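## Task

Pick up the carton marked F43 from the bench and set it on the counter. Every other carton on the bench has to finish exactly as it was. Nothing may topple or be left leaning, or the task fails. The result only counts if it stays put without the robot holding it.

## Robot and tools

ROBOT. A Hello Robot Stretch 3 with one arm. It has a two-wheel base (0.33 m long, 0.34 m wide), a lift that rides a mast, and a telescoping arm that reaches out to the robot's right side. The gripper cannot move forward on its own, so drive the base instead. Turns on the spot pivot midway between the drive wheels, 0.05 m behind the front edge. When the arm is pulled in and the wrist is folded, the wrist pokes up to 0.06 m past the right side and a turn sweeps a 0.28 m radius. An unfolded, level wrist reaches beyond that radius. Loose objects may occasionally get a brief shove from outside.

FRAMES. Base frame: origin on the floor between the drive wheels, x forward, y left, z up. hand_pose is reported in the base frame, at the point where the closed fingertips meet. With all wrist joints at 0, its x points up, y back along the arm toward the mast, and z toward the rear. The odometry frame is the base frame as it was when the scene began. Heading is positive to the left, from -3.142 to 3.142.

execute_actions. Arguments: "actions", a list holding a single action, or an empty list to only read state and images. "cameras" is a list drawn from head_camera, nav_camera, wrist_camera, all. If it is omitted, null or ["all"] you get every camera; [] gives none. An action may contain "base", "joints" and optionally "contact_limits". Its motions begin together and may finish at different times, and no action runs longer than 15 s.
- base: exactly one key. translate_m is a relative drive along the current heading, in metres, from -1 to 1, with forward positive. rotate_rad is a relative turn on the spot, in radians, from -3.2 to 3.2, with counter-clockwise (left) positive. There is no sideways motion. Offsets start from the base position given in the latest state report.
- joints: a single object keyed by joint name, each value an absolute target. lift_m 0 to 1.1 (arm height, m). arm_m 0 to 0.52 (extension, m). wrist_yaw_rad -1.345 to 4.42 (0 along the arm, positive swings toward the front, 3.0 is folded over the base). wrist_pitch_rad -1.57 to 0.451 (0 level, negative tips the fingers down). wrist_roll_rad -2.911 to 2.911 (0 means the fingers sit side by side, level). gripper_m -0.089 to 0.179 (bigger is wider; the real tip gap is less than the value by 0.007 when nearly shut and by 0.025 when fully open, and it is 0 below 0.007). head_pan_rad -3.953 to 1.73 (0 ahead, positive left, -1.57 looks along the arm). head_tilt_rad -1.53 to 0.419 (negative looks down). Done tolerances: ±0.004 for lift_m, arm_m and gripper_m; ±0.02 for yaw, roll and head; ±0.05 for pitch.
- contact_limits: only arm_m, a motor effort in percent (1 to 100) at which the arm halts with contact_stop (about the negative of it while retracting). Lower means gentler, but a value that is too small halts at once. The limit also caps the arm's holding force until your next action. The result shows the active limit, the default and the maximum, and larger requests get clipped.
A joint or the base that you leave out may keep pushing toward an earlier target without any status showing it. An unknown key or an out-of-range number rejects the whole call and nothing moves. If a result reports a stop, the rest of that reply's execute_actions, wait and finished_scene calls are skipped.

wait: seconds from 0 to 10. It sends no command and returns the same state and images.
zoom_image: camera plus region [x0, y0, x1, y1] in pixels, with (0, 0) at the top left and at most 504 by 504 pixels. It only works on a camera's latest full image.
finished_scene: scene (1 or 2). It ends that scene for good, after the last command has been held, and reports success and the next task.

RESULTS. joint_positions gives current values. base_status and joint_status describe how the last action ended. done: the target was reached; for the base, the wheels turned as ordered even if they slipped. off_target: it stopped short and may still be pushing. contact_stop, time_out, torque_fault: the old target is dropped. The lift and the arm halt on firm contact and go slack until you command them again. A slack lift can sag under load or get pushed up when the fingers close on a surface. The base, wrist and head have no contact stop. A wrist servo pushed hard for several seconds shuts off for 10 s (torque_fault) and goes limp. on_its_own covers joints you did not command; there, "held at" is the target, not the position. motor_effort is in percent, with the peak in brackets; it has a fixed bias and noise. Positive values on the wheels mean pushing forward. A rest effort outside its range suggests contact or a load. lidar_m has 12 sectors of 30 degrees, counter-clockwise starting from straight ahead, at 0.17 m height, covering 0.15 to 12 m. It misses clear objects and thin legs, and the robot's own body can block sectors 5, 6, 9 and 10. wrist_depth_mm (45 to 1000) and head_depth_mm (280 to 4000, sideways image) are 7x7 grids of median depths; "-" means no reading. base_odometry comes from the wheels only. turned_by_wheels and turned_by_imu give the turn since the last result. base_tilt is in degrees, with forward and right positive, and has a fixed bias of up to about 4.

CAMERAS. head_camera and nav_camera turn with the head pan and tilt; wrist_camera rides on the gripper. The calibration gives K, distortion and T_world_to_cam from the base frame. Expect small errors, which are larger for the wrist camera.

TIPS. The base is fast (0.30 m/s, 1.9 rad/s) only when lift_m < 0.30, arm_m < 0.03 and wrist_yaw_rad > 2.54; otherwise it is held to 0.10 m/s and 0.63 rad/s. Fold or unfold the wrist only with lift_m between 0.32 and 0.95, wrist_pitch_rad -0.4 and roll near 0. Once folded, the lift may go down to 0.25. If yaw is below -0.4, keep pitch at -0.5 or lower. To grip, command gripper_m smaller than the carton's width. To release, open to at least 0.02 above the contact value. The readings cannot confirm a grasp. Avoid pushing the arm against fixed things when the gripper is above about 0.45 m, and avoid driving while holding or pushing anything that cannot move, since both can tip the robot. If it leans, reverse your last move in small steps, free the gripper, and lower lift_m to about 0.2. Between replies the robot keeps holding your last command. Avoid drops, slams and hard pushes.

Each tool is called after "Request:" by a JSON object that holds its "name" and its "arguments", one argument or row to a line.

## Session

Request:
{"name": "execute_actions", "arguments": {
  "actions": []
}}

Scene clock: 0.00 s.
base_odometry: x=+0.000 y=+0.000 heading=+0.000 (m, m, rad; odometry frame)
turned_by_wheels: +0.000 (rad since the last result)
turned_by_imu: +0.000 (rad since the last result)
base_tilt: forward=+0.4 right=+0.4 (deg)
lidar_m: 0.71 0.94 2.36 2.20 0.77 0.73 0.75 0.97 1.98 1.98 1.40 0.69
head_depth_mm: 1281 1267 1251 1245 1236 1205 771 / 1341 1335 1313 1303 1290 1188 765 / 1409 1396 1378 1368 1361 1168 756 / 1486 1476 1453 1439 1430 1157 748 / 1569 1568 1537 1535 1518 1136 754 / 1672 1655 1645 1609 1595 1116 786 / 1757 1767 1744 1723 1688 1108 839
base_status: not commanded
joint_positions: lift_m=+0.520 arm_m=+0.003 wrist_yaw_rad=+2.806 wrist_pitch_rad=-0.479 wrist_roll_rad=+0.018 gripper_m=+0.037 head_pan_rad=-0.003 head_tilt_rad=-0.008
joint_status: not commanded
motor_effort: left_wheel=+1 right_wheel=+1 lift_m=+20 arm_m=+1 wrist_yaw_rad=+0 wrist_pitch_rad=+5 wrist_roll_rad=+0 gripper_m=+0 head_pan_rad=+0 head_tilt_rad=+2 (%)
hand_pose: x=+0.0499 y=+0.0566 z=+0.5189 quat_wxyz=(+0.281, +0.711, +0.048, +0.643) (m; base frame)
wrist_depth_mm: - - - - - - - / - - - - - - 936 / - - - - - - 939 / - - - - - - - / 755 889 890 863 911 880 890 / 747 - - 754 777 758 747 / 647 - 635 648 668 669 656
pictures: head_camera (sideways: a quarter turn clockwise sets it upright), nav_camera (sideways: a quarter turn counterclockwise sets it upright), wrist_camera
Images, in order (width x height): head_camera 896x504, nav_camera 672x504, wrist_camera 644x364.

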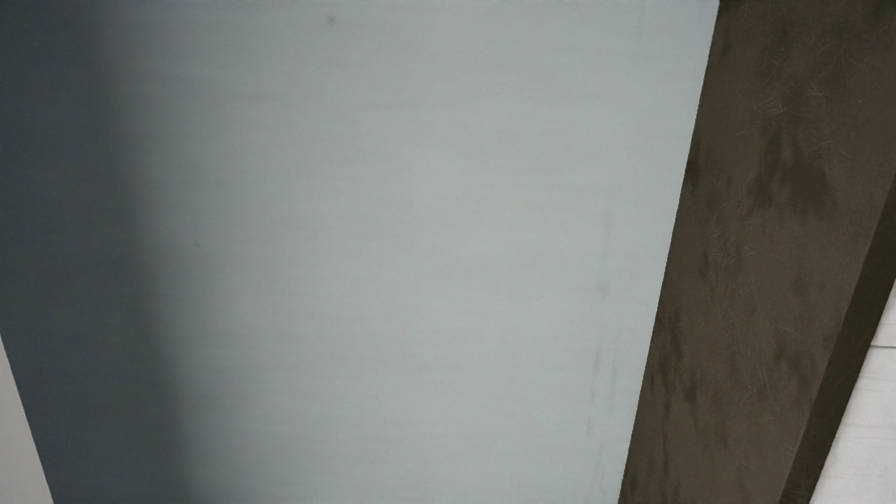

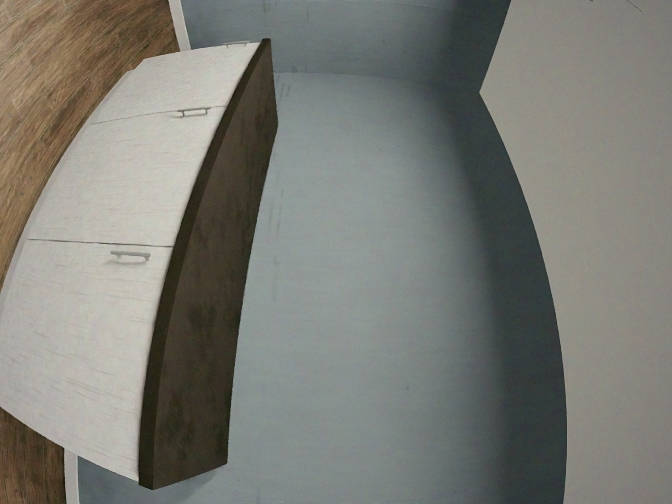

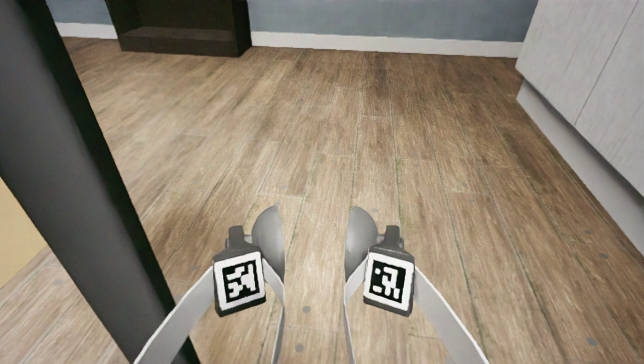

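Request:
{"name": "execute_actions", "arguments": {
  "actions": [
    {"joints":{"head_pan_rad":-3.6,"head_tilt_rad":-0.6}}
  ],
  "cameras": ["head_camera","nav_camera"]
}}

Scene clock: 6.37 s.
base_odometry: x=+0.000 y=+0.000 heading=+0.000 (m, m, rad; odometry frame)
turned_by_wheels: +0.000 (rad since the last result)
turned_by_imu: +0.000 (rad since the last result)
base_tilt: forward=+0.4 right=+0.5 (deg)
lidar_m: 0.71 0.93 2.36 2.20 0.77 0.73 0.74 0.98 1.97 1.98 1.40 0.69
head_depth_mm: 2075 2232 1101 859 1809 1228 1220 / 2075 2242 1083 852 1508 1215 1228 / 2084 2249 1069 850 1619 1275 1250 / 2093 2210 1058 854 1485 1205 1215 / 2114 2237 1037 858 1574 1194 1220 / 2115 2217 1027 1701 1463 1258 1234 / 2115 2251 1010 1689 1459 1184 1227
base_status: not commanded
joint_positions: lift_m=+0.520 arm_m=+0.003 wrist_yaw_rad=+2.806 wrist_pitch_rad=-0.479 wrist_roll_rad=+0.018 gripper_m=+0.037 head_pan_rad=-3.593 head_tilt_rad=-0.593
joint_status: all done
motor_effort: left_wheel=+1(1) right_wheel=+1(1) lift_m=+19(20) arm_m=+0(1) wrist_yaw_rad=-1(0) wrist_pitch_rad=+5(5) wrist_roll_rad=+0(0) gripper_m=+0(0) head_pan_rad=-3(42) head_tilt_rad=-4(40) (%)
hand_pose: x=+0.0499 y=+0.0566 z=+0.5189 quat_wxyz=(+0.281, +0.711, +0.048, +0.643) (m; base frame)
wrist_depth_mm: - - - - - - - / - - - - - - 965 / - - - - - - 940 / - - - - - - - / 760 881 906 881 879 887 907 / 759 - - 752 775 758 773 / 657 - 650 659 670 657 663
pictures: head_camera (sideways: a quarter turn clockwise sets it upright), nav_camera (sideways: a quarter turn counterclockwise sets it upright)
camera_calibration (this result's frames):
head_camera: T_world_to_cam=[[0.510566, -0.190521, -0.838465, 1.1046], [-0.4227, -0.904788, -0.0518028, 0.0734746], [-0.748764, 0.380868, -0.542487, 0.667899], [0, 0, 0, 1]] pos_world=[-0.0328155, 0.0225476, 1.2923]
nav_camera: T_world_to_cam=[[-0.489828, 0.215358, 0.844802, -1.05705], [0.391039, 0.92034, -0.00788446, 0.0560224], [-0.779203, 0.326489, -0.535022, 0.660474], [0, 0, 0, 1]] pos_world=[-0.0250343, -0.0395535, 1.2468]
Images, in order (width x height): head_camera 896x504, nav_camera 672x504.

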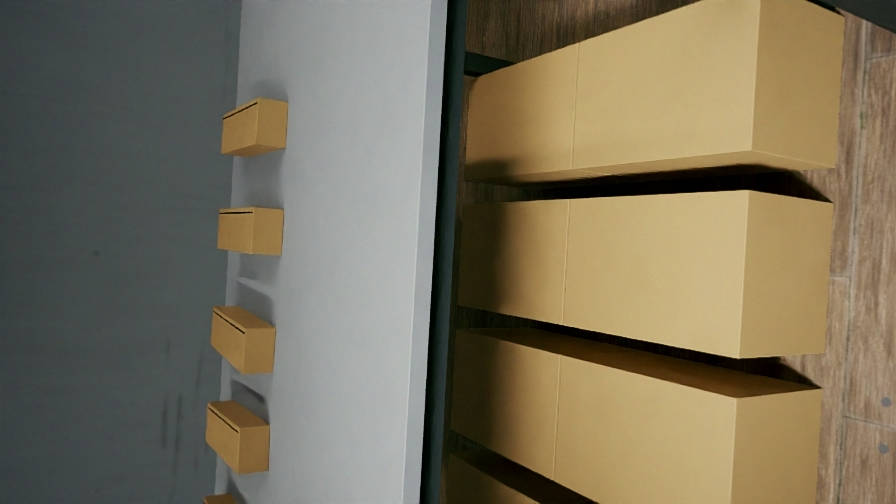

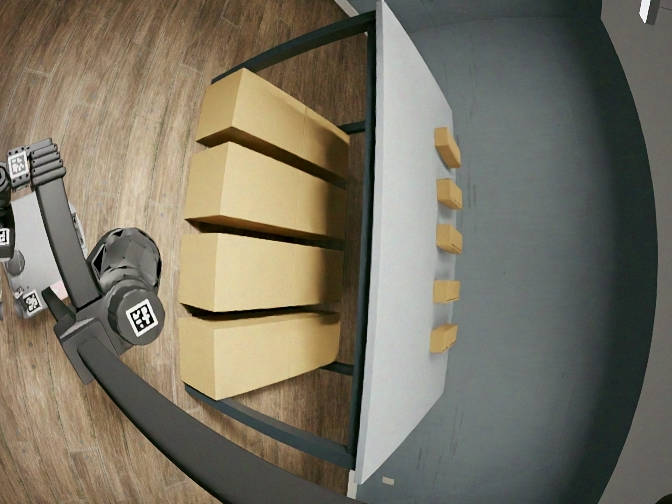

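Request:
{"name": "zoom_image", "arguments": {
  "camera": "head_camera",
  "region": [150, 60, 450, 504]
}}

Request:
{"name": "zoom_image", "arguments": {
  "camera": "nav_camera",
  "region": [170, 0, 672, 504]
}}

Region (150, 60, 450, 504) of head_camera's 896x504 image, scaled by 1.135, with more detail than that image has; it fills the left 341 columns of this view, and the rest is white.

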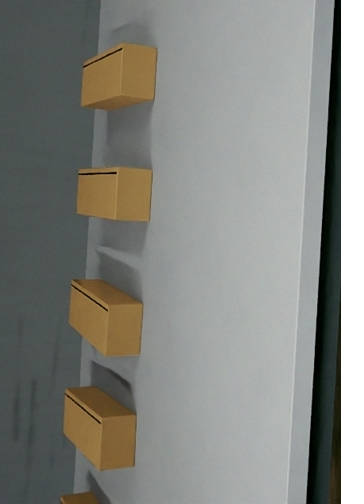

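Region (170, 0, 672, 504) of nav_camera's 672x504 image, scaled by 1.000; it fills the left 502 columns of this view, and the rest is white.

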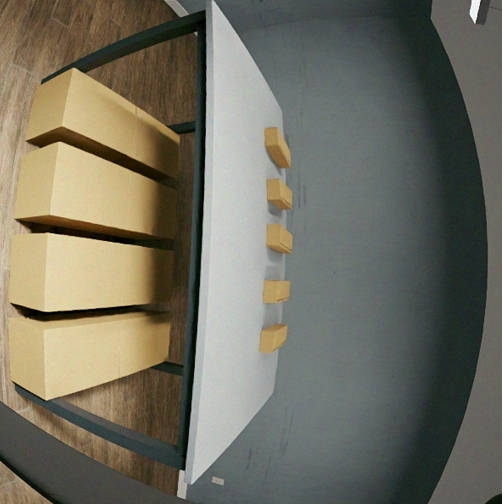

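Request:
{"name": "execute_actions", "arguments": {
  "actions": [
    {"base":{"rotate_rad":1.54},"joints":{"lift_m":0.28,"wrist_yaw_rad":3.0,"wrist_pitch_rad":-0.4,"head_pan_rad":0.4,"head_tilt_rad":-0.7}}
  ],
  "cameras": ["head_camera","nav_camera"]
}}

Scene clock: 30.93 s.
base_odometry: x=+0.000 y=+0.000 heading=+1.540 (m, m, rad; odometry frame)
turned_by_wheels: +1.540 (rad since the last result)
turned_by_imu: +1.554 (rad since the last result)
base_tilt: forward=+0.5 right=+0.4 (deg)
lidar_m: 2.20 0.78 0.73 0.74 0.95 2.08 2.05 1.41 0.69 0.71 0.92 2.36
head_depth_mm: 2259 2449 2594 2189 1729 1441 1223 / 2518 2633 2707 2182 1721 1432 1225 / 2819 3069 2898 2138 1708 1419 1214 / 2818 3124 2864 2140 1713 1421 1211 / 2616 2879 1001 1151 1310 1384 1212 / 2396 2607 926 2091 1324 1304 1203 / 2243 1196 847 2021 1319 1207 1194
base_status: done
joint_positions: lift_m=+0.281 arm_m=+0.003 wrist_yaw_rad=+2.998 wrist_pitch_rad=-0.419 wrist_roll_rad=+0.018 gripper_m=+0.037 head_pan_rad=+0.393 head_tilt_rad=-0.692
joint_status: all done
motor_effort: left_wheel=-1(6) right_wheel=+3(7) lift_m=+8(17) arm_m=+1(0) wrist_yaw_rad=+2(3) wrist_pitch_rad=+6(8) wrist_roll_rad=+0(0) gripper_m=+1(0) head_pan_rad=+3(39) head_tilt_rad=-5(17) (%)
hand_pose: x=+0.0108 y=+0.0743 z=+0.2932 quat_wxyz=(+0.197, +0.706, +0.096, +0.673) (m; base frame)
wrist_depth_mm: - - 889 936 882 946 918 / - - 843 809 724 687 640 / 962 - 922 872 780 741 670 / 732 754 741 741 737 742 704 / 604 606 - 610 624 607 622 / 503 504 - 518 520 505 514 / 444 - - - 433 441 442
pictures: head_camera (sideways: a quarter turn clockwise sets it upright), nav_camera (sideways: a quarter turn counterclockwise sets it upright)
camera_calibration (this result's frames):
head_camera: T_world_to_cam=[[-0.555773, -0.285807, -0.78066, 1.03575], [-0.400136, 0.915082, -0.0501531, 0.0711826], [0.728703, 0.284497, -0.62294, 0.763551], [0, 0, 0, 1]] pos_world=[0.0477201, 0.013658, 1.28778]
nav_camera: T_world_to_cam=[[0.561175, 0.254062, 0.787741, -0.989065], [0.427177, -0.904078, -0.0127319, 0.0621114], [0.708945, 0.34365, -0.615875, 0.756584], [0, 0, 0, 1]] pos_world=[-0.00787068, 0.0474371, 1.24588]
Images, in order (width x height): head_camera 896x504, nav_camera 672x504.

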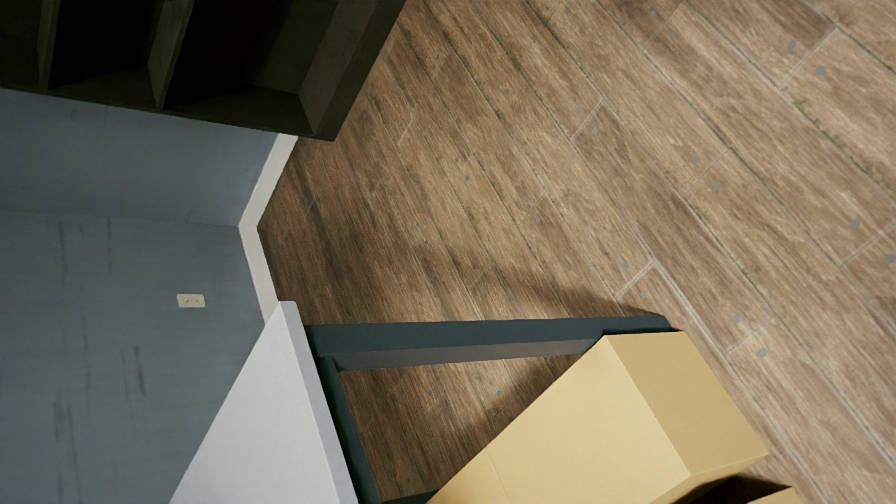

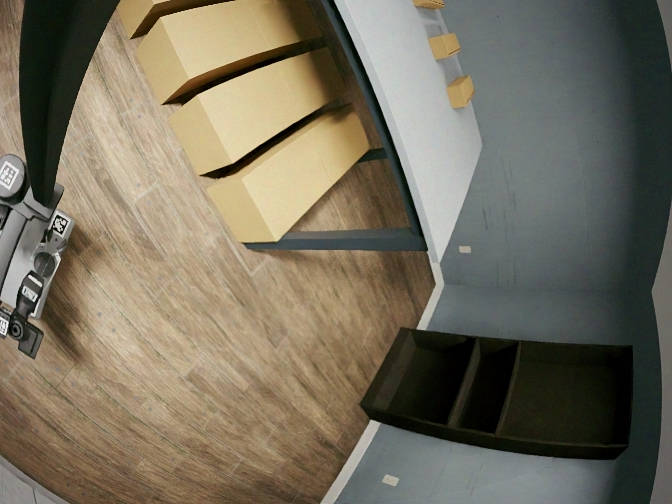

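Request:
{"name": "execute_actions", "arguments": {
  "actions": [
    {"base":{"translate_m":1.0}}
  ],
  "cameras": []
}}

Request:
{"name": "execute_actions", "arguments": {
  "actions": [
    {"base":{"rotate_rad":1.10},"joints":{"head_pan_rad":0.2,"head_tilt_rad":-0.8}}
  ],
  "cameras": ["head_camera","nav_camera"]
}}

Scene clock: 39.00 s.
base_odometry: x=+0.031 y=+1.000 heading=+1.540 (m, m, rad; odometry frame)
turned_by_wheels: +0.000 (rad since the last result)
turned_by_imu: +0.000 (rad since the last result)
base_tilt: forward=+0.4 right=+0.5 (deg)
lidar_m: 1.21 1.62 2.00 0.64 0.52 0.90 2.69 1.19 1.12 1.14 1.56 1.46
head_depth_mm: 1346 1495 1504 1769 1640 1438 1230 / 1455 1622 1795 1920 1689 1424 1222 / 1423 1590 1831 1964 1720 1422 1215 / 1903 2099 2336 2058 1700 1414 1212 / 2069 2333 2606 2125 1682 1409 1208 / 1989 2194 2437 2100 1682 1395 1200 / 1852 2020 2252 2079 1678 1394 1192
base_status: done
joint_positions: lift_m=+0.281 arm_m=+0.003 wrist_yaw_rad=+2.999 wrist_pitch_rad=-0.419 wrist_roll_rad=+0.018 gripper_m=+0.037 head_pan_rad=+0.393 head_tilt_rad=-0.692
joint_status: not commanded
motor_effort: left_wheel=-1(8) right_wheel=+3(7) lift_m=+8(8) arm_m=+1(1) wrist_yaw_rad=+1(1) wrist_pitch_rad=+6(6) wrist_roll_rad=+0(0) gripper_m=+0(0) head_pan_rad=+3(3) head_tilt_rad=-4(5) (%)
hand_pose: x=+0.0107 y=+0.0744 z=+0.2932 quat_wxyz=(+0.197, +0.706, +0.096, +0.673) (m; base frame)
wrist_depth_mm: 846 - 867 - - - - / 506 - 770 - - - - / 535 - 861 967 986 - - / 600 566 758 747 755 756 733 / 606 587 - 603 628 610 603 / 518 505 - 525 508 512 511 / 457 - - - 433 442 437
pictures: none
No camera images: the call's "cameras" was empty. Leave "cameras" out to get every camera's image.

Scene clock: 40.90 s.
base_odometry: x=+0.031 y=+1.000 heading=+2.640 (m, m, rad; odometry frame)
turned_by_wheels: +1.100 (rad since the last result)
turned_by_imu: +1.106 (rad since the last result)
base_tilt: forward=+0.4 right=+0.4 (deg)
lidar_m: 2.00 0.60 0.48 1.05 2.57 1.17 1.12 1.15 1.53 1.46 1.21 1.62
head_depth_mm: 1699 1900 2156 1935 1593 1352 1177 / 1714 1938 2191 1925 1593 1352 1175 / 1753 1966 2222 1901 1575 1345 1172 / 1778 2034 2237 1880 1566 1336 1166 / 1807 1946 2137 1677 1547 1323 1162 / 1836 957 2281 1482 1370 1308 1156 / 1856 892 753 1461 1218 1106 1092
base_status: done
joint_positions: lift_m=+0.281 arm_m=+0.003 wrist_yaw_rad=+2.999 wrist_pitch_rad=-0.419 wrist_roll_rad=+0.018 gripper_m=+0.037 head_pan_rad=+0.207 head_tilt_rad=-0.790
joint_status: all done
motor_effort: left_wheel=-1(7) right_wheel=+3(10) lift_m=+8(8) arm_m=+1(0) wrist_yaw_rad=+1(1) wrist_pitch_rad=+6(6) wrist_roll_rad=+0(0) gripper_m=+0(0) head_pan_rad=-3(19) head_tilt_rad=-5(19) (%)
hand_pose: x=+0.0107 y=+0.0744 z=+0.2933 quat_wxyz=(+0.197, +0.706, +0.096, +0.673) (m; base frame)
wrist_depth_mm: - - - - 898 682 799 / - - - - 693 465 548 / 954 - 963 956 722 504 582 / 742 746 749 725 672 581 665 / 598 593 - 608 621 583 610 / 496 510 - 523 514 506 505 / 450 - - - 433 439 446
pictures: head_camera (sideways: a quarter turn clockwise sets it upright), nav_camera (sideways: a quarter turn counterclockwise sets it upright)
camera_calibration (this result's frames):
head_camera: T_world_to_cam=[[-0.67138, -0.193279, -0.715466, 0.95148], [-0.228736, 0.972303, -0.0480204, 0.0673542], [0.704932, 0.131413, -0.696995, 0.860024], [0, 0, 0, 1]] pos_world=[0.047953, 0.00539398, 1.28342]
nav_camera: T_world_to_cam=[[0.671535, 0.161233, 0.723219, -0.905641], [0.251141, -0.967793, -0.0174359, 0.0693074], [0.697115, 0.193339, -0.690399, 0.853594], [0, 0, 0, 1]] pos_world=[-0.00429032, 0.0480614, 1.24551]
Images, in order (width x height): head_camera 896x504, nav_camera 672x504.

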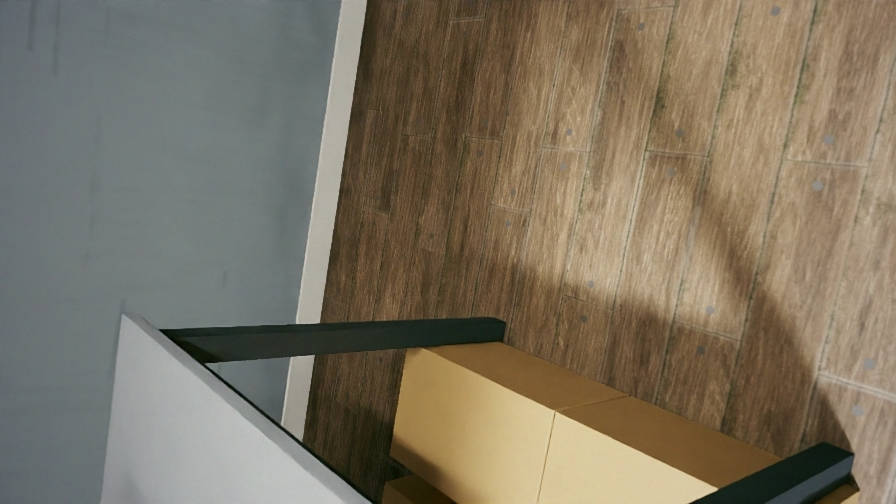

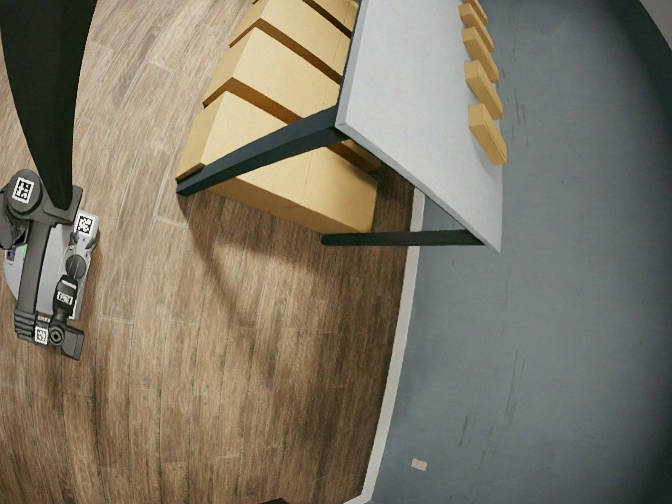

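Request:
{"name": "execute_actions", "arguments": {
  "actions": [
    {"base":{"translate_m":1.0}}
  ],
  "cameras": []
}}

Request:
{"name": "execute_actions", "arguments": {
  "actions": [
    {"base":{"translate_m":0.62}}
  ],
  "cameras": []
}}

Request:
{"name": "execute_actions", "arguments": {
  "actions": [
    {"base":{"rotate_rad":-1.555},"joints":{"head_pan_rad":-2.6,"head_tilt_rad":-0.5}}
  ],
  "cameras": ["head_camera","nav_camera"]
}}

Scene clock: 52.53 s.
base_odometry: x=-0.846 y=+1.481 heading=+2.640 (m, m, rad; odometry frame)
turned_by_wheels: +0.000 (rad since the last result)
turned_by_imu: +0.000 (rad since the last result)
base_tilt: forward=+0.4 right=+0.5 (deg)
lidar_m: 1.01 1.04 0.42 0.45 0.46 0.61 2.12 2.10 1.28 1.13 1.46 1.06
head_depth_mm: 822 922 1053 1235 1479 1358 1180 / 840 949 1084 1263 1480 1342 1176 / 857 968 1109 1310 1498 1336 1173 / 871 987 1143 1344 1515 1333 1167 / 893 1011 1168 1381 1550 1331 1158 / 908 1033 1198 1423 1545 1319 1150 / 929 1061 1232 1475 1543 1316 1152
base_status: done
joint_positions: lift_m=+0.281 arm_m=+0.003 wrist_yaw_rad=+2.999 wrist_pitch_rad=-0.418 wrist_roll_rad=+0.018 gripper_m=+0.037 head_pan_rad=+0.207 head_tilt_rad=-0.791
joint_status: not commanded
motor_effort: left_wheel=-1(8) right_wheel=+2(8) lift_m=+8(8) arm_m=+1(0) wrist_yaw_rad=+1(1) wrist_pitch_rad=+6(6) wrist_roll_rad=+0(0) gripper_m=+0(1) head_pan_rad=-4(4) head_tilt_rad=-5(5) (%)
hand_pose: x=+0.0106 y=+0.0744 z=+0.2933 quat_wxyz=(+0.197, +0.706, +0.096, +0.673) (m; base frame)
wrist_depth_mm: 843 - 851 - 444 - - / 484 - 485 501 - - - / 468 - 507 539 873 - 925 / 503 518 551 592 718 726 743 / 550 557 - 603 599 602 603 / 493 504 - 523 527 517 518 / 446 - - - 444 443 442
pictures: none
No camera images: the call's "cameras" was empty. Leave "cameras" out to get every camera's image.

Scene clock: 56.23 s.
base_odometry: x=-1.389 y=+1.779 heading=+2.640 (m, m, rad; odometry frame)
turned_by_wheels: +0.000 (rad since the last result)
turned_by_imu: +0.000 (rad since the last result)
base_tilt: forward=+0.4 right=+0.5 (deg)
lidar_m: 0.39 0.40 0.54 1.34 0.62 0.59 2.73 1.65 1.19 1.40 0.58 0.41
head_depth_mm: 295 329 376 438 524 652 868 / 299 336 385 450 543 682 913 / 304 343 395 463 561 713 973 / 311 351 405 477 581 746 1038 / 317 359 416 492 605 782 1080 / 323 368 427 509 629 825 1093 / 330 376 439 526 656 871 1111
base_status: done
joint_positions: lift_m=+0.281 arm_m=+0.003 wrist_yaw_rad=+2.999 wrist_pitch_rad=-0.418 wrist_roll_rad=+0.018 gripper_m=+0.037 head_pan_rad=+0.207 head_tilt_rad=-0.791
joint_status: not commanded
motor_effort: left_wheel=-1(7) right_wheel=+3(7) lift_m=+8(8) arm_m=+0(1) wrist_yaw_rad=+1(1) wrist_pitch_rad=+6(6) wrist_roll_rad=-1(0) gripper_m=+0(0) head_pan_rad=-3(4) head_tilt_rad=-4(5) (%)
hand_pose: x=+0.0106 y=+0.0744 z=+0.2933 quat_wxyz=(+0.197, +0.706, +0.096, +0.673) (m; base frame)
wrist_depth_mm: 825 - - - 875 540 402 / 652 - - - 870 558 409 / 639 - 976 944 897 561 407 / 622 741 742 728 737 574 415 / 579 598 - 604 605 563 426 / 511 510 - 530 523 514 420 / 454 - - - 432 443 420
pictures: none
No camera images: the call's "cameras" was empty. Leave "cameras" out to get every camera's image.

Scene clock: 58.37 s.
base_odometry: x=-1.389 y=+1.779 heading=+1.085 (m, m, rad; odometry frame)
turned_by_wheels: -1.555 (rad since the last result)
turned_by_imu: -1.563 (rad since the last result)
base_tilt: forward=+0.4 right=+0.5 (deg)
lidar_m: 1.40 0.57 0.41 0.39 0.40 0.55 1.45 0.61 0.59 2.73 1.65 1.19
head_depth_mm: 2911 3103 3216 2853 2135 1668 1363 / 3064 3270 1564 2918 1912 1663 1360 / 3248 3486 1300 2085 1664 1515 1355 / 3414 3739 1293 963 1677 1330 1288 / 3601 3875 1157 844 1587 1335 1108 / 3885 - 1328 834 689 787 900 / 3843 - 1307 826 746 1265 1131
base_status: done
joint_positions: lift_m=+0.281 arm_m=+0.003 wrist_yaw_rad=+2.999 wrist_pitch_rad=-0.418 wrist_roll_rad=+0.018 gripper_m=+0.037 head_pan_rad=-2.593 head_tilt_rad=-0.507
joint_status: all done
motor_effort: left_wheel=+2(11) right_wheel=-1(5) lift_m=+8(8) arm_m=+0(1) wrist_yaw_rad=+1(0) wrist_pitch_rad=+6(6) wrist_roll_rad=+0(0) gripper_m=+1(0) head_pan_rad=-3(40) head_tilt_rad=+5(30) (%)
hand_pose: x=+0.0106 y=+0.0744 z=+0.2933 quat_wxyz=(+0.197, +0.706, +0.096, +0.673) (m; base frame)
wrist_depth_mm: 360 - 381 408 414 433 455 / 383 - 420 439 455 480 492 / 414 - 455 471 495 525 549 / 450 471 498 515 541 568 608 / 486 493 - 554 578 599 605 / 501 502 - 519 514 521 515 / 444 - - - 444 436 447
pictures: head_camera (sideways: a quarter turn clockwise sets it upright), nav_camera (sideways: a quarter turn counterclockwise sets it upright)
camera_calibration (this result's frames):
head_camera: T_world_to_cam=[[0.373122, 0.288009, -0.881947, 1.16214], [0.528943, -0.847012, -0.0528223, 0.0690026], [-0.762233, -0.446791, -0.468379, 0.571557], [0, 0, 0, 1]] pos_world=[-0.0344606, -0.0208954, 1.2963]
nav_camera: T_world_to_cam=[[-0.38237, -0.256868, 0.887588, -1.1135], [-0.563401, 0.826175, -0.00361648, 0.0562887], [-0.732374, -0.501451, -0.460625, 0.563387], [0, 0, 0, 1]] pos_world=[0.0185537, -0.0500161, 1.24804]
Images, in order (width x height): head_camera 896x504, nav_camera 672x504.

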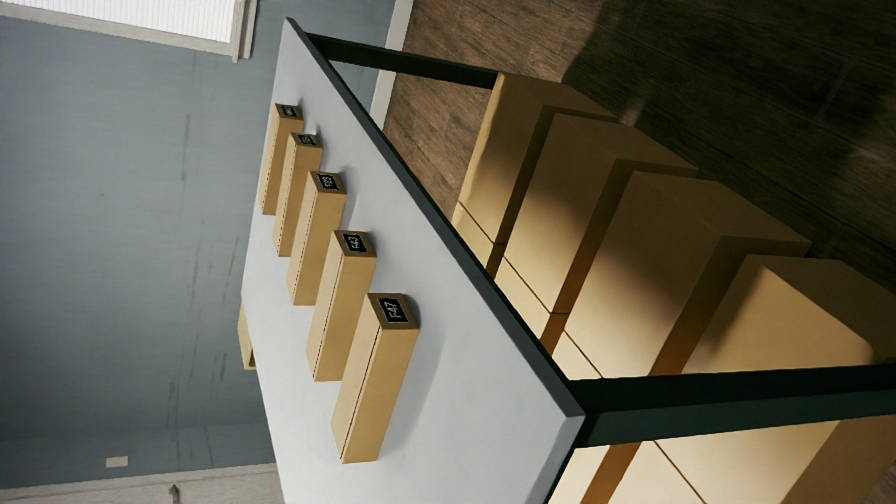

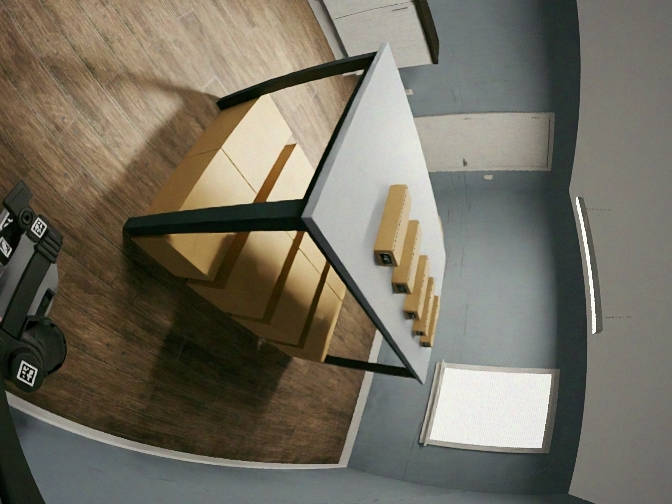

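Request:
{"name": "zoom_image", "arguments": {
  "camera": "head_camera",
  "region": [250, 90, 450, 340]
}}

Region (250, 90, 450, 340) of head_camera's 896x504 image, scaled by 2.016, with more detail than that image has; it fills the left 403 columns of this view, and the rest is white.

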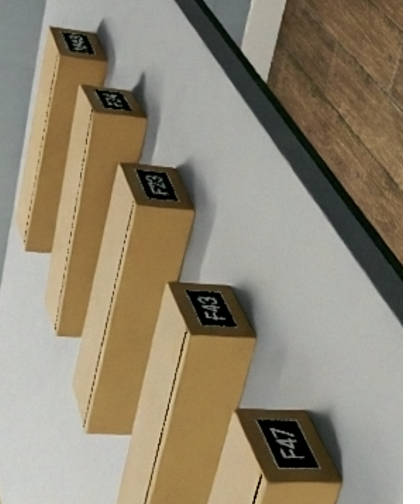

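Request:
{"name": "execute_actions", "arguments": {
  "actions": [
    {"base":{"translate_m":-0.88},"joints":{"lift_m":0.94,"head_pan_rad":-1.57,"head_tilt_rad":-0.7}}
  ],
  "cameras": ["head_camera","nav_camera"]
}}

Scene clock: 80.33 s.
base_odometry: x=-1.800 y=+1.001 heading=+1.085 (m, m, rad; odometry frame)
turned_by_wheels: +0.000 (rad since the last result)
turned_by_imu: -0.002 (rad since the last result)
base_tilt: forward=+0.4 right=+0.4 (deg)
lidar_m: 1.57 0.54 0.39 0.38 0.39 0.53 1.39 0.62 0.44 0.43 0.44 0.61
head_depth_mm: 2975 3159 763 617 - - 964 / 2965 3133 847 630 549 - 1009 / 2905 2554 747 605 544 - - / 2628 2537 781 617 542 - - / 2515 1236 780 614 537 - 1093 / 2508 1223 689 592 1220 - 945 / 2501 1202 803 603 1220 1103 962
base_status: done
joint_positions: lift_m=+0.939 arm_m=+0.003 wrist_yaw_rad=+2.999 wrist_pitch_rad=-0.418 wrist_roll_rad=+0.018 gripper_m=+0.037 head_pan_rad=-1.577 head_tilt_rad=-0.691
joint_status: all done
motor_effort: left_wheel=+2(10) right_wheel=+0(7) lift_m=+30(31) arm_m=+1(0) wrist_yaw_rad=+1(0) wrist_pitch_rad=+6(6) wrist_roll_rad=+0(0) gripper_m=+1(1) head_pan_rad=+3(40) head_tilt_rad=-4(24) (%)
hand_pose: x=+0.0106 y=+0.0744 z=+0.9520 quat_wxyz=(+0.197, +0.706, +0.096, +0.673) (m; base frame)
wrist_depth_mm: 346 - 370 385 403 423 439 / 378 - 401 413 438 459 480 / 408 - 433 459 474 502 530 / 438 456 479 508 524 562 592 / 482 496 - 546 602 618 681 / 524 558 - 636 660 727 775 / 592 626 681 717 772 868 923
pictures: head_camera (sideways: a quarter turn clockwise sets it upright), nav_camera (sideways: a quarter turn counterclockwise sets it upright)
camera_calibration (this result's frames):
head_camera: T_world_to_cam=[[-0.0472594, 0.622826, -0.780931, 1.033], [0.998658, 0.0128822, -0.0501614, 0.0626608], [-0.0211817, -0.782254, -0.622599, 0.767683], [0, 0, 0, 1]] pos_world=[0.00250299, -0.043662, 1.2878]
nav_camera: T_world_to_cam=[[0.015911, -0.615458, 0.788009, -0.986088], [-0.999032, -0.0421018, -0.0127108, 0.070784], [0.0409995, -0.787044, -0.615533, 0.760213], [0, 0, 0, 1]] pos_world=[0.0552368, -0.00559474, 1.24588]
Images, in order (width x height): head_camera 896x504, nav_camera 672x504.

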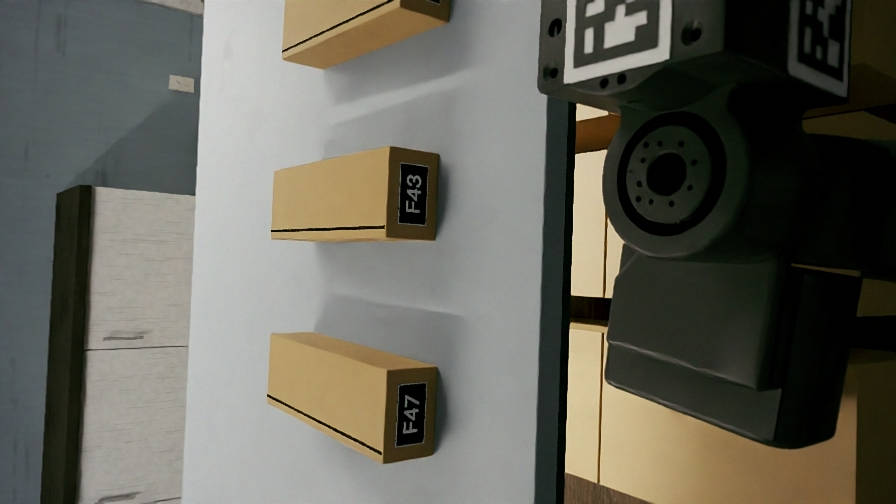

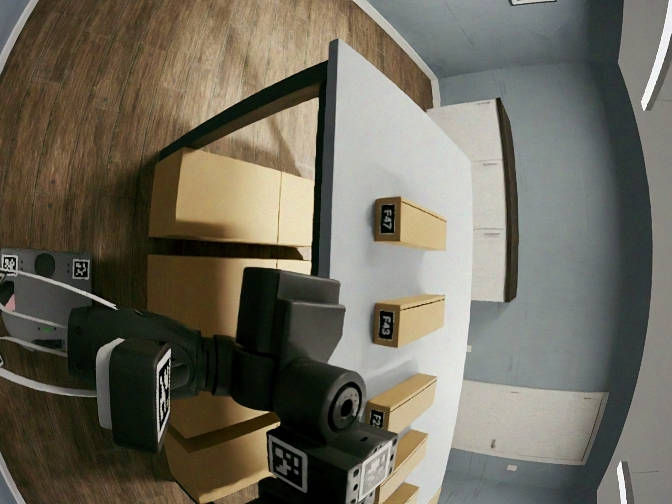

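Request:
{"name": "execute_actions", "arguments": {
  "actions": [
    {"base":{"translate_m":-0.04},"joints":{"lift_m":0.95,"wrist_yaw_rad":0}}
  ],
  "cameras": []
}}

Request:
{"name": "execute_actions", "arguments": {
  "actions": [
    {"joints":{"lift_m":1.09,"wrist_pitch_rad":-0.8,"gripper_m":0.15,"arm_m":0.1}}
  ]
}}

Scene clock: 89.37 s.
base_odometry: x=-1.819 y=+0.966 heading=+1.085 (m, m, rad; odometry frame)
turned_by_wheels: +0.000 (rad since the last result)
turned_by_imu: +0.000 (rad since the last result)
base_tilt: forward=+0.4 right=+0.4 (deg)
lidar_m: 1.55 0.54 0.39 0.38 0.39 0.53 1.40 0.62 0.44 0.43 0.45 0.59
head_depth_mm: 2937 3142 726 607 - - - / 2953 3129 804 630 545 - - / 2879 2601 801 621 - - - / 2635 2524 739 606 - - - / 2517 1235 821 614 1297 1167 985 / 2496 1223 724 606 1225 1136 989 / 2488 1202 719 593 1215 1102 967
base_status: done
joint_positions: lift_m=+0.949 arm_m=+0.003 wrist_yaw_rad=+0.002 wrist_pitch_rad=-0.418 wrist_roll_rad=+0.018 gripper_m=+0.037 head_pan_rad=-1.577 head_tilt_rad=-0.691
joint_status: all done
motor_effort: left_wheel=+2(3) right_wheel=+0(4) lift_m=+30(32) arm_m=+1(0) wrist_yaw_rad=-3(5) wrist_pitch_rad=+6(6) wrist_roll_rad=+0(0) gripper_m=+0(0) head_pan_rad=+2(3) head_tilt_rad=-5(5) (%)
hand_pose: x=-0.0210 y=-0.3721 z=+0.9620 quat_wxyz=(+0.686, +0.146, -0.697, -0.148) (m; base frame)
wrist_depth_mm: - - - - - - - / 572 379 506 422 529 400 455 / 353 323 400 333 405 328 385 / 303 306 306 310 304 309 312 / 247 246 255 249 255 252 254 / 298 296 - 304 274 305 305 / - - 868 860 884 902 874
pictures: none
No camera images: the call's "cameras" was empty. Leave "cameras" out to get every camera's image.

Scene clock: 91.47 s.
base_odometry: x=-1.819 y=+0.966 heading=+1.085 (m, m, rad; odometry frame)
turned_by_wheels: +0.000 (rad since the last result)
turned_by_imu: +0.000 (rad since the last result)
base_tilt: forward=+0.4 right=+0.5 (deg)
lidar_m: 1.56 0.54 0.39 0.38 0.39 0.53 1.39 0.62 0.44 0.43 0.45 0.59
head_depth_mm: - - 654 605 601 1140 985 / - - - 587 1254 1157 1033 / - - - 571 1244 1152 982 / 2598 2524 788 579 1231 1116 976 / 2547 1236 822 593 1268 1167 988 / 2484 1215 721 605 1227 1135 989 / 2501 1196 718 594 1218 1104 967
base_status: not commanded
joint_positions: lift_m=+1.089 arm_m=+0.100 wrist_yaw_rad=+0.001 wrist_pitch_rad=-0.809 wrist_roll_rad=+0.018 gripper_m=+0.150 head_pan_rad=-1.577 head_tilt_rad=-0.691
joint_status: all done
motor_effort: left_wheel=+2(2) right_wheel=+0(0) lift_m=+30(30) arm_m=+3(7) wrist_yaw_rad=-2(3) wrist_pitch_rad=+3(6) wrist_roll_rad=+0(0) gripper_m=+0(85) head_pan_rad=+2(3) head_tilt_rad=-6(4) (%)
hand_pose: x=-0.0214 y=-0.4040 z=+1.0259 quat_wxyz=(+0.644, +0.276, -0.655, -0.281) (m; base frame)
wrist_depth_mm: 458 370 456 375 476 387 434 / 394 325 411 325 412 342 396 / 318 321 362 313 363 315 352 / 319 322 320 322 329 331 328 / 290 294 290 295 296 303 296 / 269 273 271 274 279 - 279 / 664 810 825 826 835 823 835
pictures: head_camera (sideways: a quarter turn clockwise sets it upright), nav_camera (sideways: a quarter turn counterclockwise sets it upright), wrist_camera
camera_calibration (this result's frames):
head_camera: T_world_to_cam=[[-0.0472798, 0.622921, -0.780855, 1.0329], [0.998658, 0.012922, -0.050159, 0.0626577], [-0.0211549, -0.782178, -0.622695, 0.767808], [0, 0, 0, 1]] pos_world=[0.00250447, -0.0436604, 1.2878]
nav_camera: T_world_to_cam=[[0.0159311, -0.615555, 0.787933, -0.98599], [-0.999031, -0.0421338, -0.0127168, 0.0707917], [0.0410265, -0.786967, -0.61563, 0.760339], [0, 0, 0, 1]] pos_world=[0.055237, -0.00558621, 1.24588]
wrist_camera: T_world_to_cam=[[-0.999709, 0.0235706, -0.00505608, -0.00768904], [0.0224017, 0.830863, -0.556026, 0.936867], [-0.00890494, -0.555978, -0.83115, 0.797259], [0, 0, 0, 1]] pos_world=[-0.0215747, -0.334969, 1.18353]
Images, in order (width x height): head_camera 896x504, nav_camera 672x504, wrist_camera 644x364.

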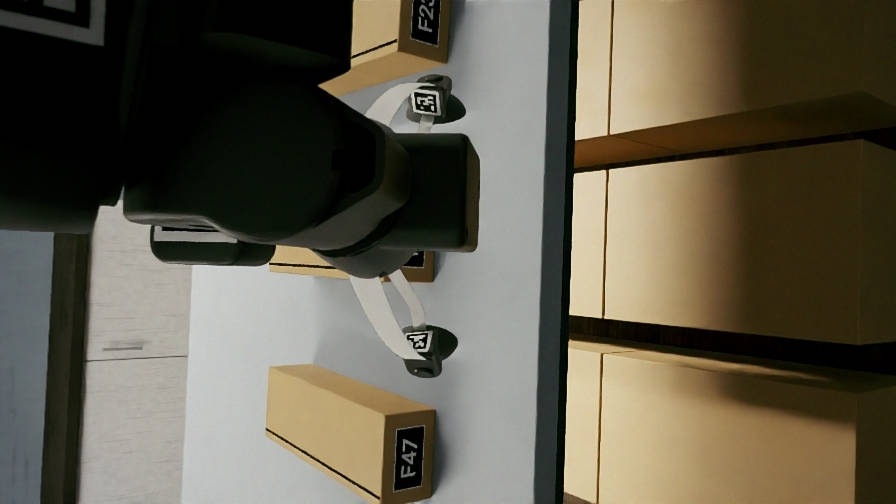

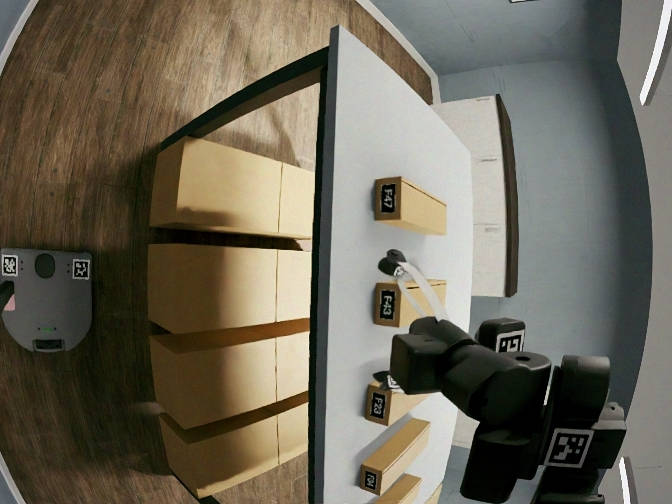

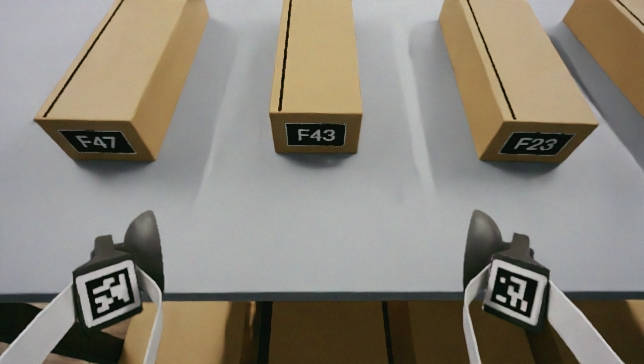

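Request:
{"name": "execute_actions", "arguments": {
  "actions": [
    {"joints":{"arm_m":0.385,"lift_m":1.06}}
  ]
}}

Scene clock: 101.03 s.
base_odometry: x=-1.819 y=+0.966 heading=+1.085 (m, m, rad; odometry frame)
turned_by_wheels: +0.000 (rad since the last result)
turned_by_imu: -0.001 (rad since the last result)
base_tilt: forward=+0.4 right=+0.5 (deg)
lidar_m: 1.56 0.54 0.39 0.38 0.39 0.53 1.39 0.61 0.44 0.43 0.46 0.59
head_depth_mm: - 3114 724 606 601 1142 985 / - 1209 804 630 1246 1163 1032 / - 1193 796 616 1246 1147 980 / 2620 2525 705 607 1235 1120 974 / 2520 1235 800 615 1270 1168 988 / 2505 1215 723 607 1223 1134 992 / 2502 1201 718 593 1216 1100 962
base_status: not commanded
joint_positions: lift_m=+1.061 arm_m=+0.385 wrist_yaw_rad=+0.000 wrist_pitch_rad=-0.810 wrist_roll_rad=+0.018 gripper_m=+0.150 head_pan_rad=-1.577 head_tilt_rad=-0.692
joint_status: all done
motor_effort: left_wheel=+2(2) right_wheel=+0(0) lift_m=+8(27) arm_m=+3(1) wrist_yaw_rad=-1(1) wrist_pitch_rad=+3(3) wrist_roll_rad=+0(0) gripper_m=+1(1) head_pan_rad=+3(3) head_tilt_rad=-4(4) (%)
hand_pose: x=-0.0215 y=-0.6889 z=+0.9972 quat_wxyz=(+0.644, +0.276, -0.655, -0.281) (m; base frame)
wrist_depth_mm: 414 412 417 420 424 427 428 / 358 359 366 368 366 369 372 / 243 319 312 247 325 324 249 / 221 276 281 220 288 285 225 / 211 259 251 200 261 264 210 / 201 237 230 183 240 - 199 / 214 218 171 168 217 223 181
pictures: head_camera (sideways: a quarter turn clockwise sets it upright), nav_camera (sideways: a quarter turn counterclockwise sets it upright), wrist_camera
camera_calibration (this result's frames):
head_camera: T_world_to_cam=[[-0.0473056, 0.62302, -0.780774, 1.03279], [0.998657, 0.0129709, -0.0501565, 0.0626545], [-0.0211212, -0.782098, -0.622797, 0.76794], [0, 0, 0, 1]] pos_world=[0.00250633, -0.0436587, 1.28779]
nav_camera: T_world_to_cam=[[0.0159566, -0.615657, 0.787853, -0.985885], [-0.999029, -0.0421745, -0.0127231, 0.0707999], [0.0410604, -0.786885, -0.615732, 0.760472], [0, 0, 0, 1]] pos_world=[0.0552373, -0.00557682, 1.24588]
wrist_camera: T_world_to_cam=[[-0.999694, 0.0242122, -0.00503919, -0.000796137], [0.022932, 0.831232, -0.555453, 1.15729], [-0.00926, -0.555398, -0.831533, 0.615811], [0, 0, 0, 1]] pos_world=[-0.0216324, -0.619933, 1.15488]
Images, in order (width x height): head_camera 896x504, nav_camera 672x504, wrist_camera 644x364.

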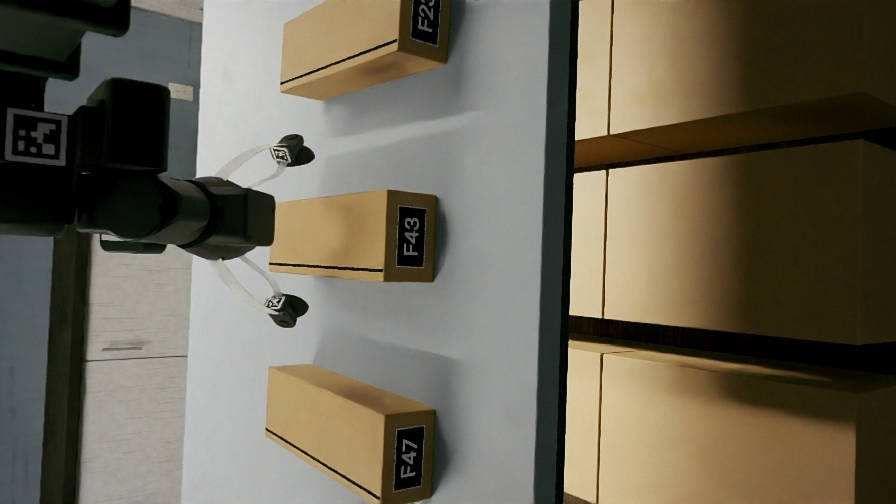

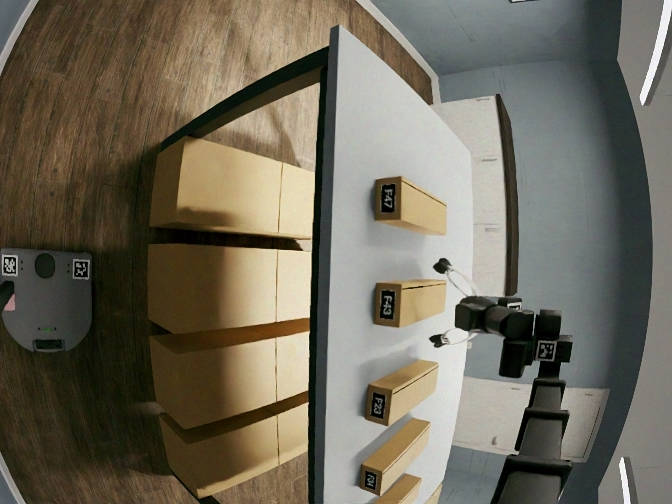

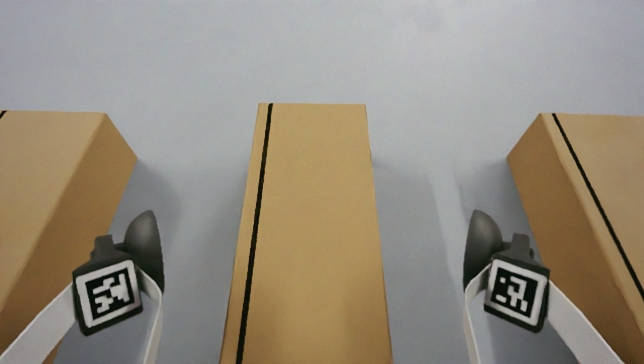

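Request:
{"name": "execute_actions", "arguments": {
  "actions": [
    {"joints":{"arm_m":0.39,"lift_m":1.0,"gripper_m":0.125}}
  ],
  "cameras": ["head_camera","wrist_camera"]
}}

Scene clock: 107.47 s.
base_odometry: x=-1.819 y=+0.966 heading=+1.085 (m, m, rad; odometry frame)
turned_by_wheels: +0.000 (rad since the last result)
turned_by_imu: +0.000 (rad since the last result)
base_tilt: forward=+0.4 right=+0.4 (deg)
lidar_m: 1.56 0.54 0.39 0.38 0.39 0.53 1.39 0.62 0.44 0.43 0.45 0.59
head_depth_mm: 2915 - 691 606 602 1132 982 / 2914 1206 804 630 1254 1158 1029 / 2856 - 799 619 1244 1154 983 / 2646 2526 670 606 1242 1118 975 / 2505 1236 818 613 1263 1168 986 / 2502 1216 722 606 1224 1132 987 / 2474 1203 718 595 1211 1099 962
base_status: not commanded
joint_positions: lift_m=+1.001 arm_m=+0.390 wrist_yaw_rad=+0.000 wrist_pitch_rad=-0.810 wrist_roll_rad=+0.018 gripper_m=+0.125 head_pan_rad=-1.577 head_tilt_rad=-0.692
joint_status: all done
motor_effort: left_wheel=+3(2) right_wheel=+0(1) lift_m=+8(8) arm_m=+4(3) wrist_yaw_rad=-1(1) wrist_pitch_rad=+3(3) wrist_roll_rad=+0(0) gripper_m=+0(78) head_pan_rad=+4(3) head_tilt_rad=-5(4) (%)
hand_pose: x=-0.0215 y=-0.6939 z=+0.9373 quat_wxyz=(+0.644, +0.276, -0.655, -0.281) (m; base frame)
wrist_depth_mm: 311 314 315 317 320 323 325 / 209 270 259 189 274 281 206 / 208 238 173 167 238 245 204 / 205 216 152 148 209 218 204 / 192 198 135 134 137 200 192 / 178 - 123 123 125 184 182 / - 164 112 113 115 164 168
pictures: head_camera (sideways: a quarter turn clockwise sets it upright), wrist_camera
camera_calibration (this result's frames):
head_camera: T_world_to_cam=[[-0.0473055, 0.62302, -0.780774, 1.03279], [0.998657, 0.0129708, -0.0501565, 0.0626545], [-0.0211213, -0.782098, -0.622797, 0.76794], [0, 0, 0, 1]] pos_world=[0.00250632, -0.0436587, 1.28779]
wrist_camera: T_world_to_cam=[[-0.999694, 0.0242104, -0.00504705, -0.000969302], [0.0229322, 0.831069, -0.555696, 1.12831], [-0.00925918, -0.555641, -0.83137, 0.562823], [0, 0, 0, 1]] pos_world=[-0.0216323, -0.624952, 1.09491]
Images, in order (width x height): head_camera 896x504, wrist_camera 644x364.

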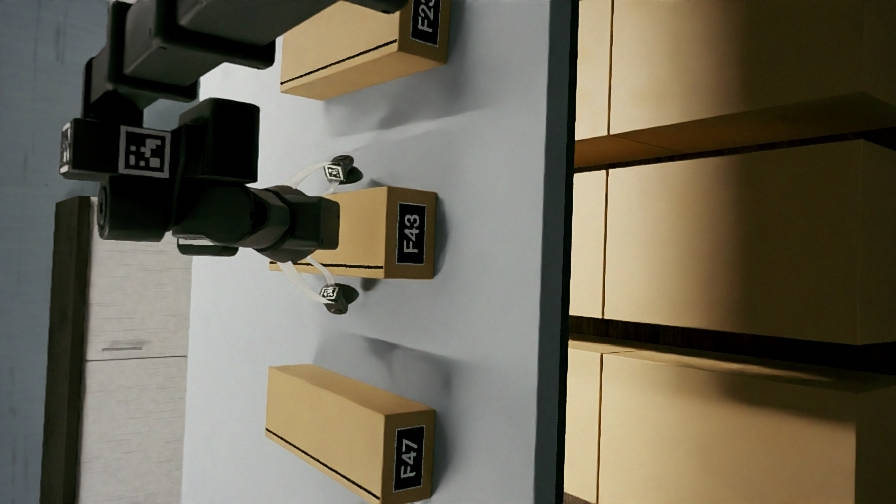

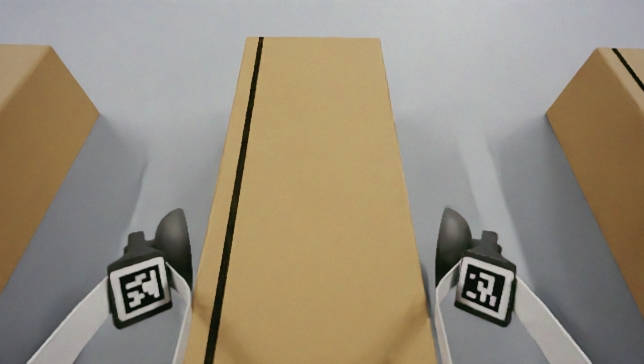

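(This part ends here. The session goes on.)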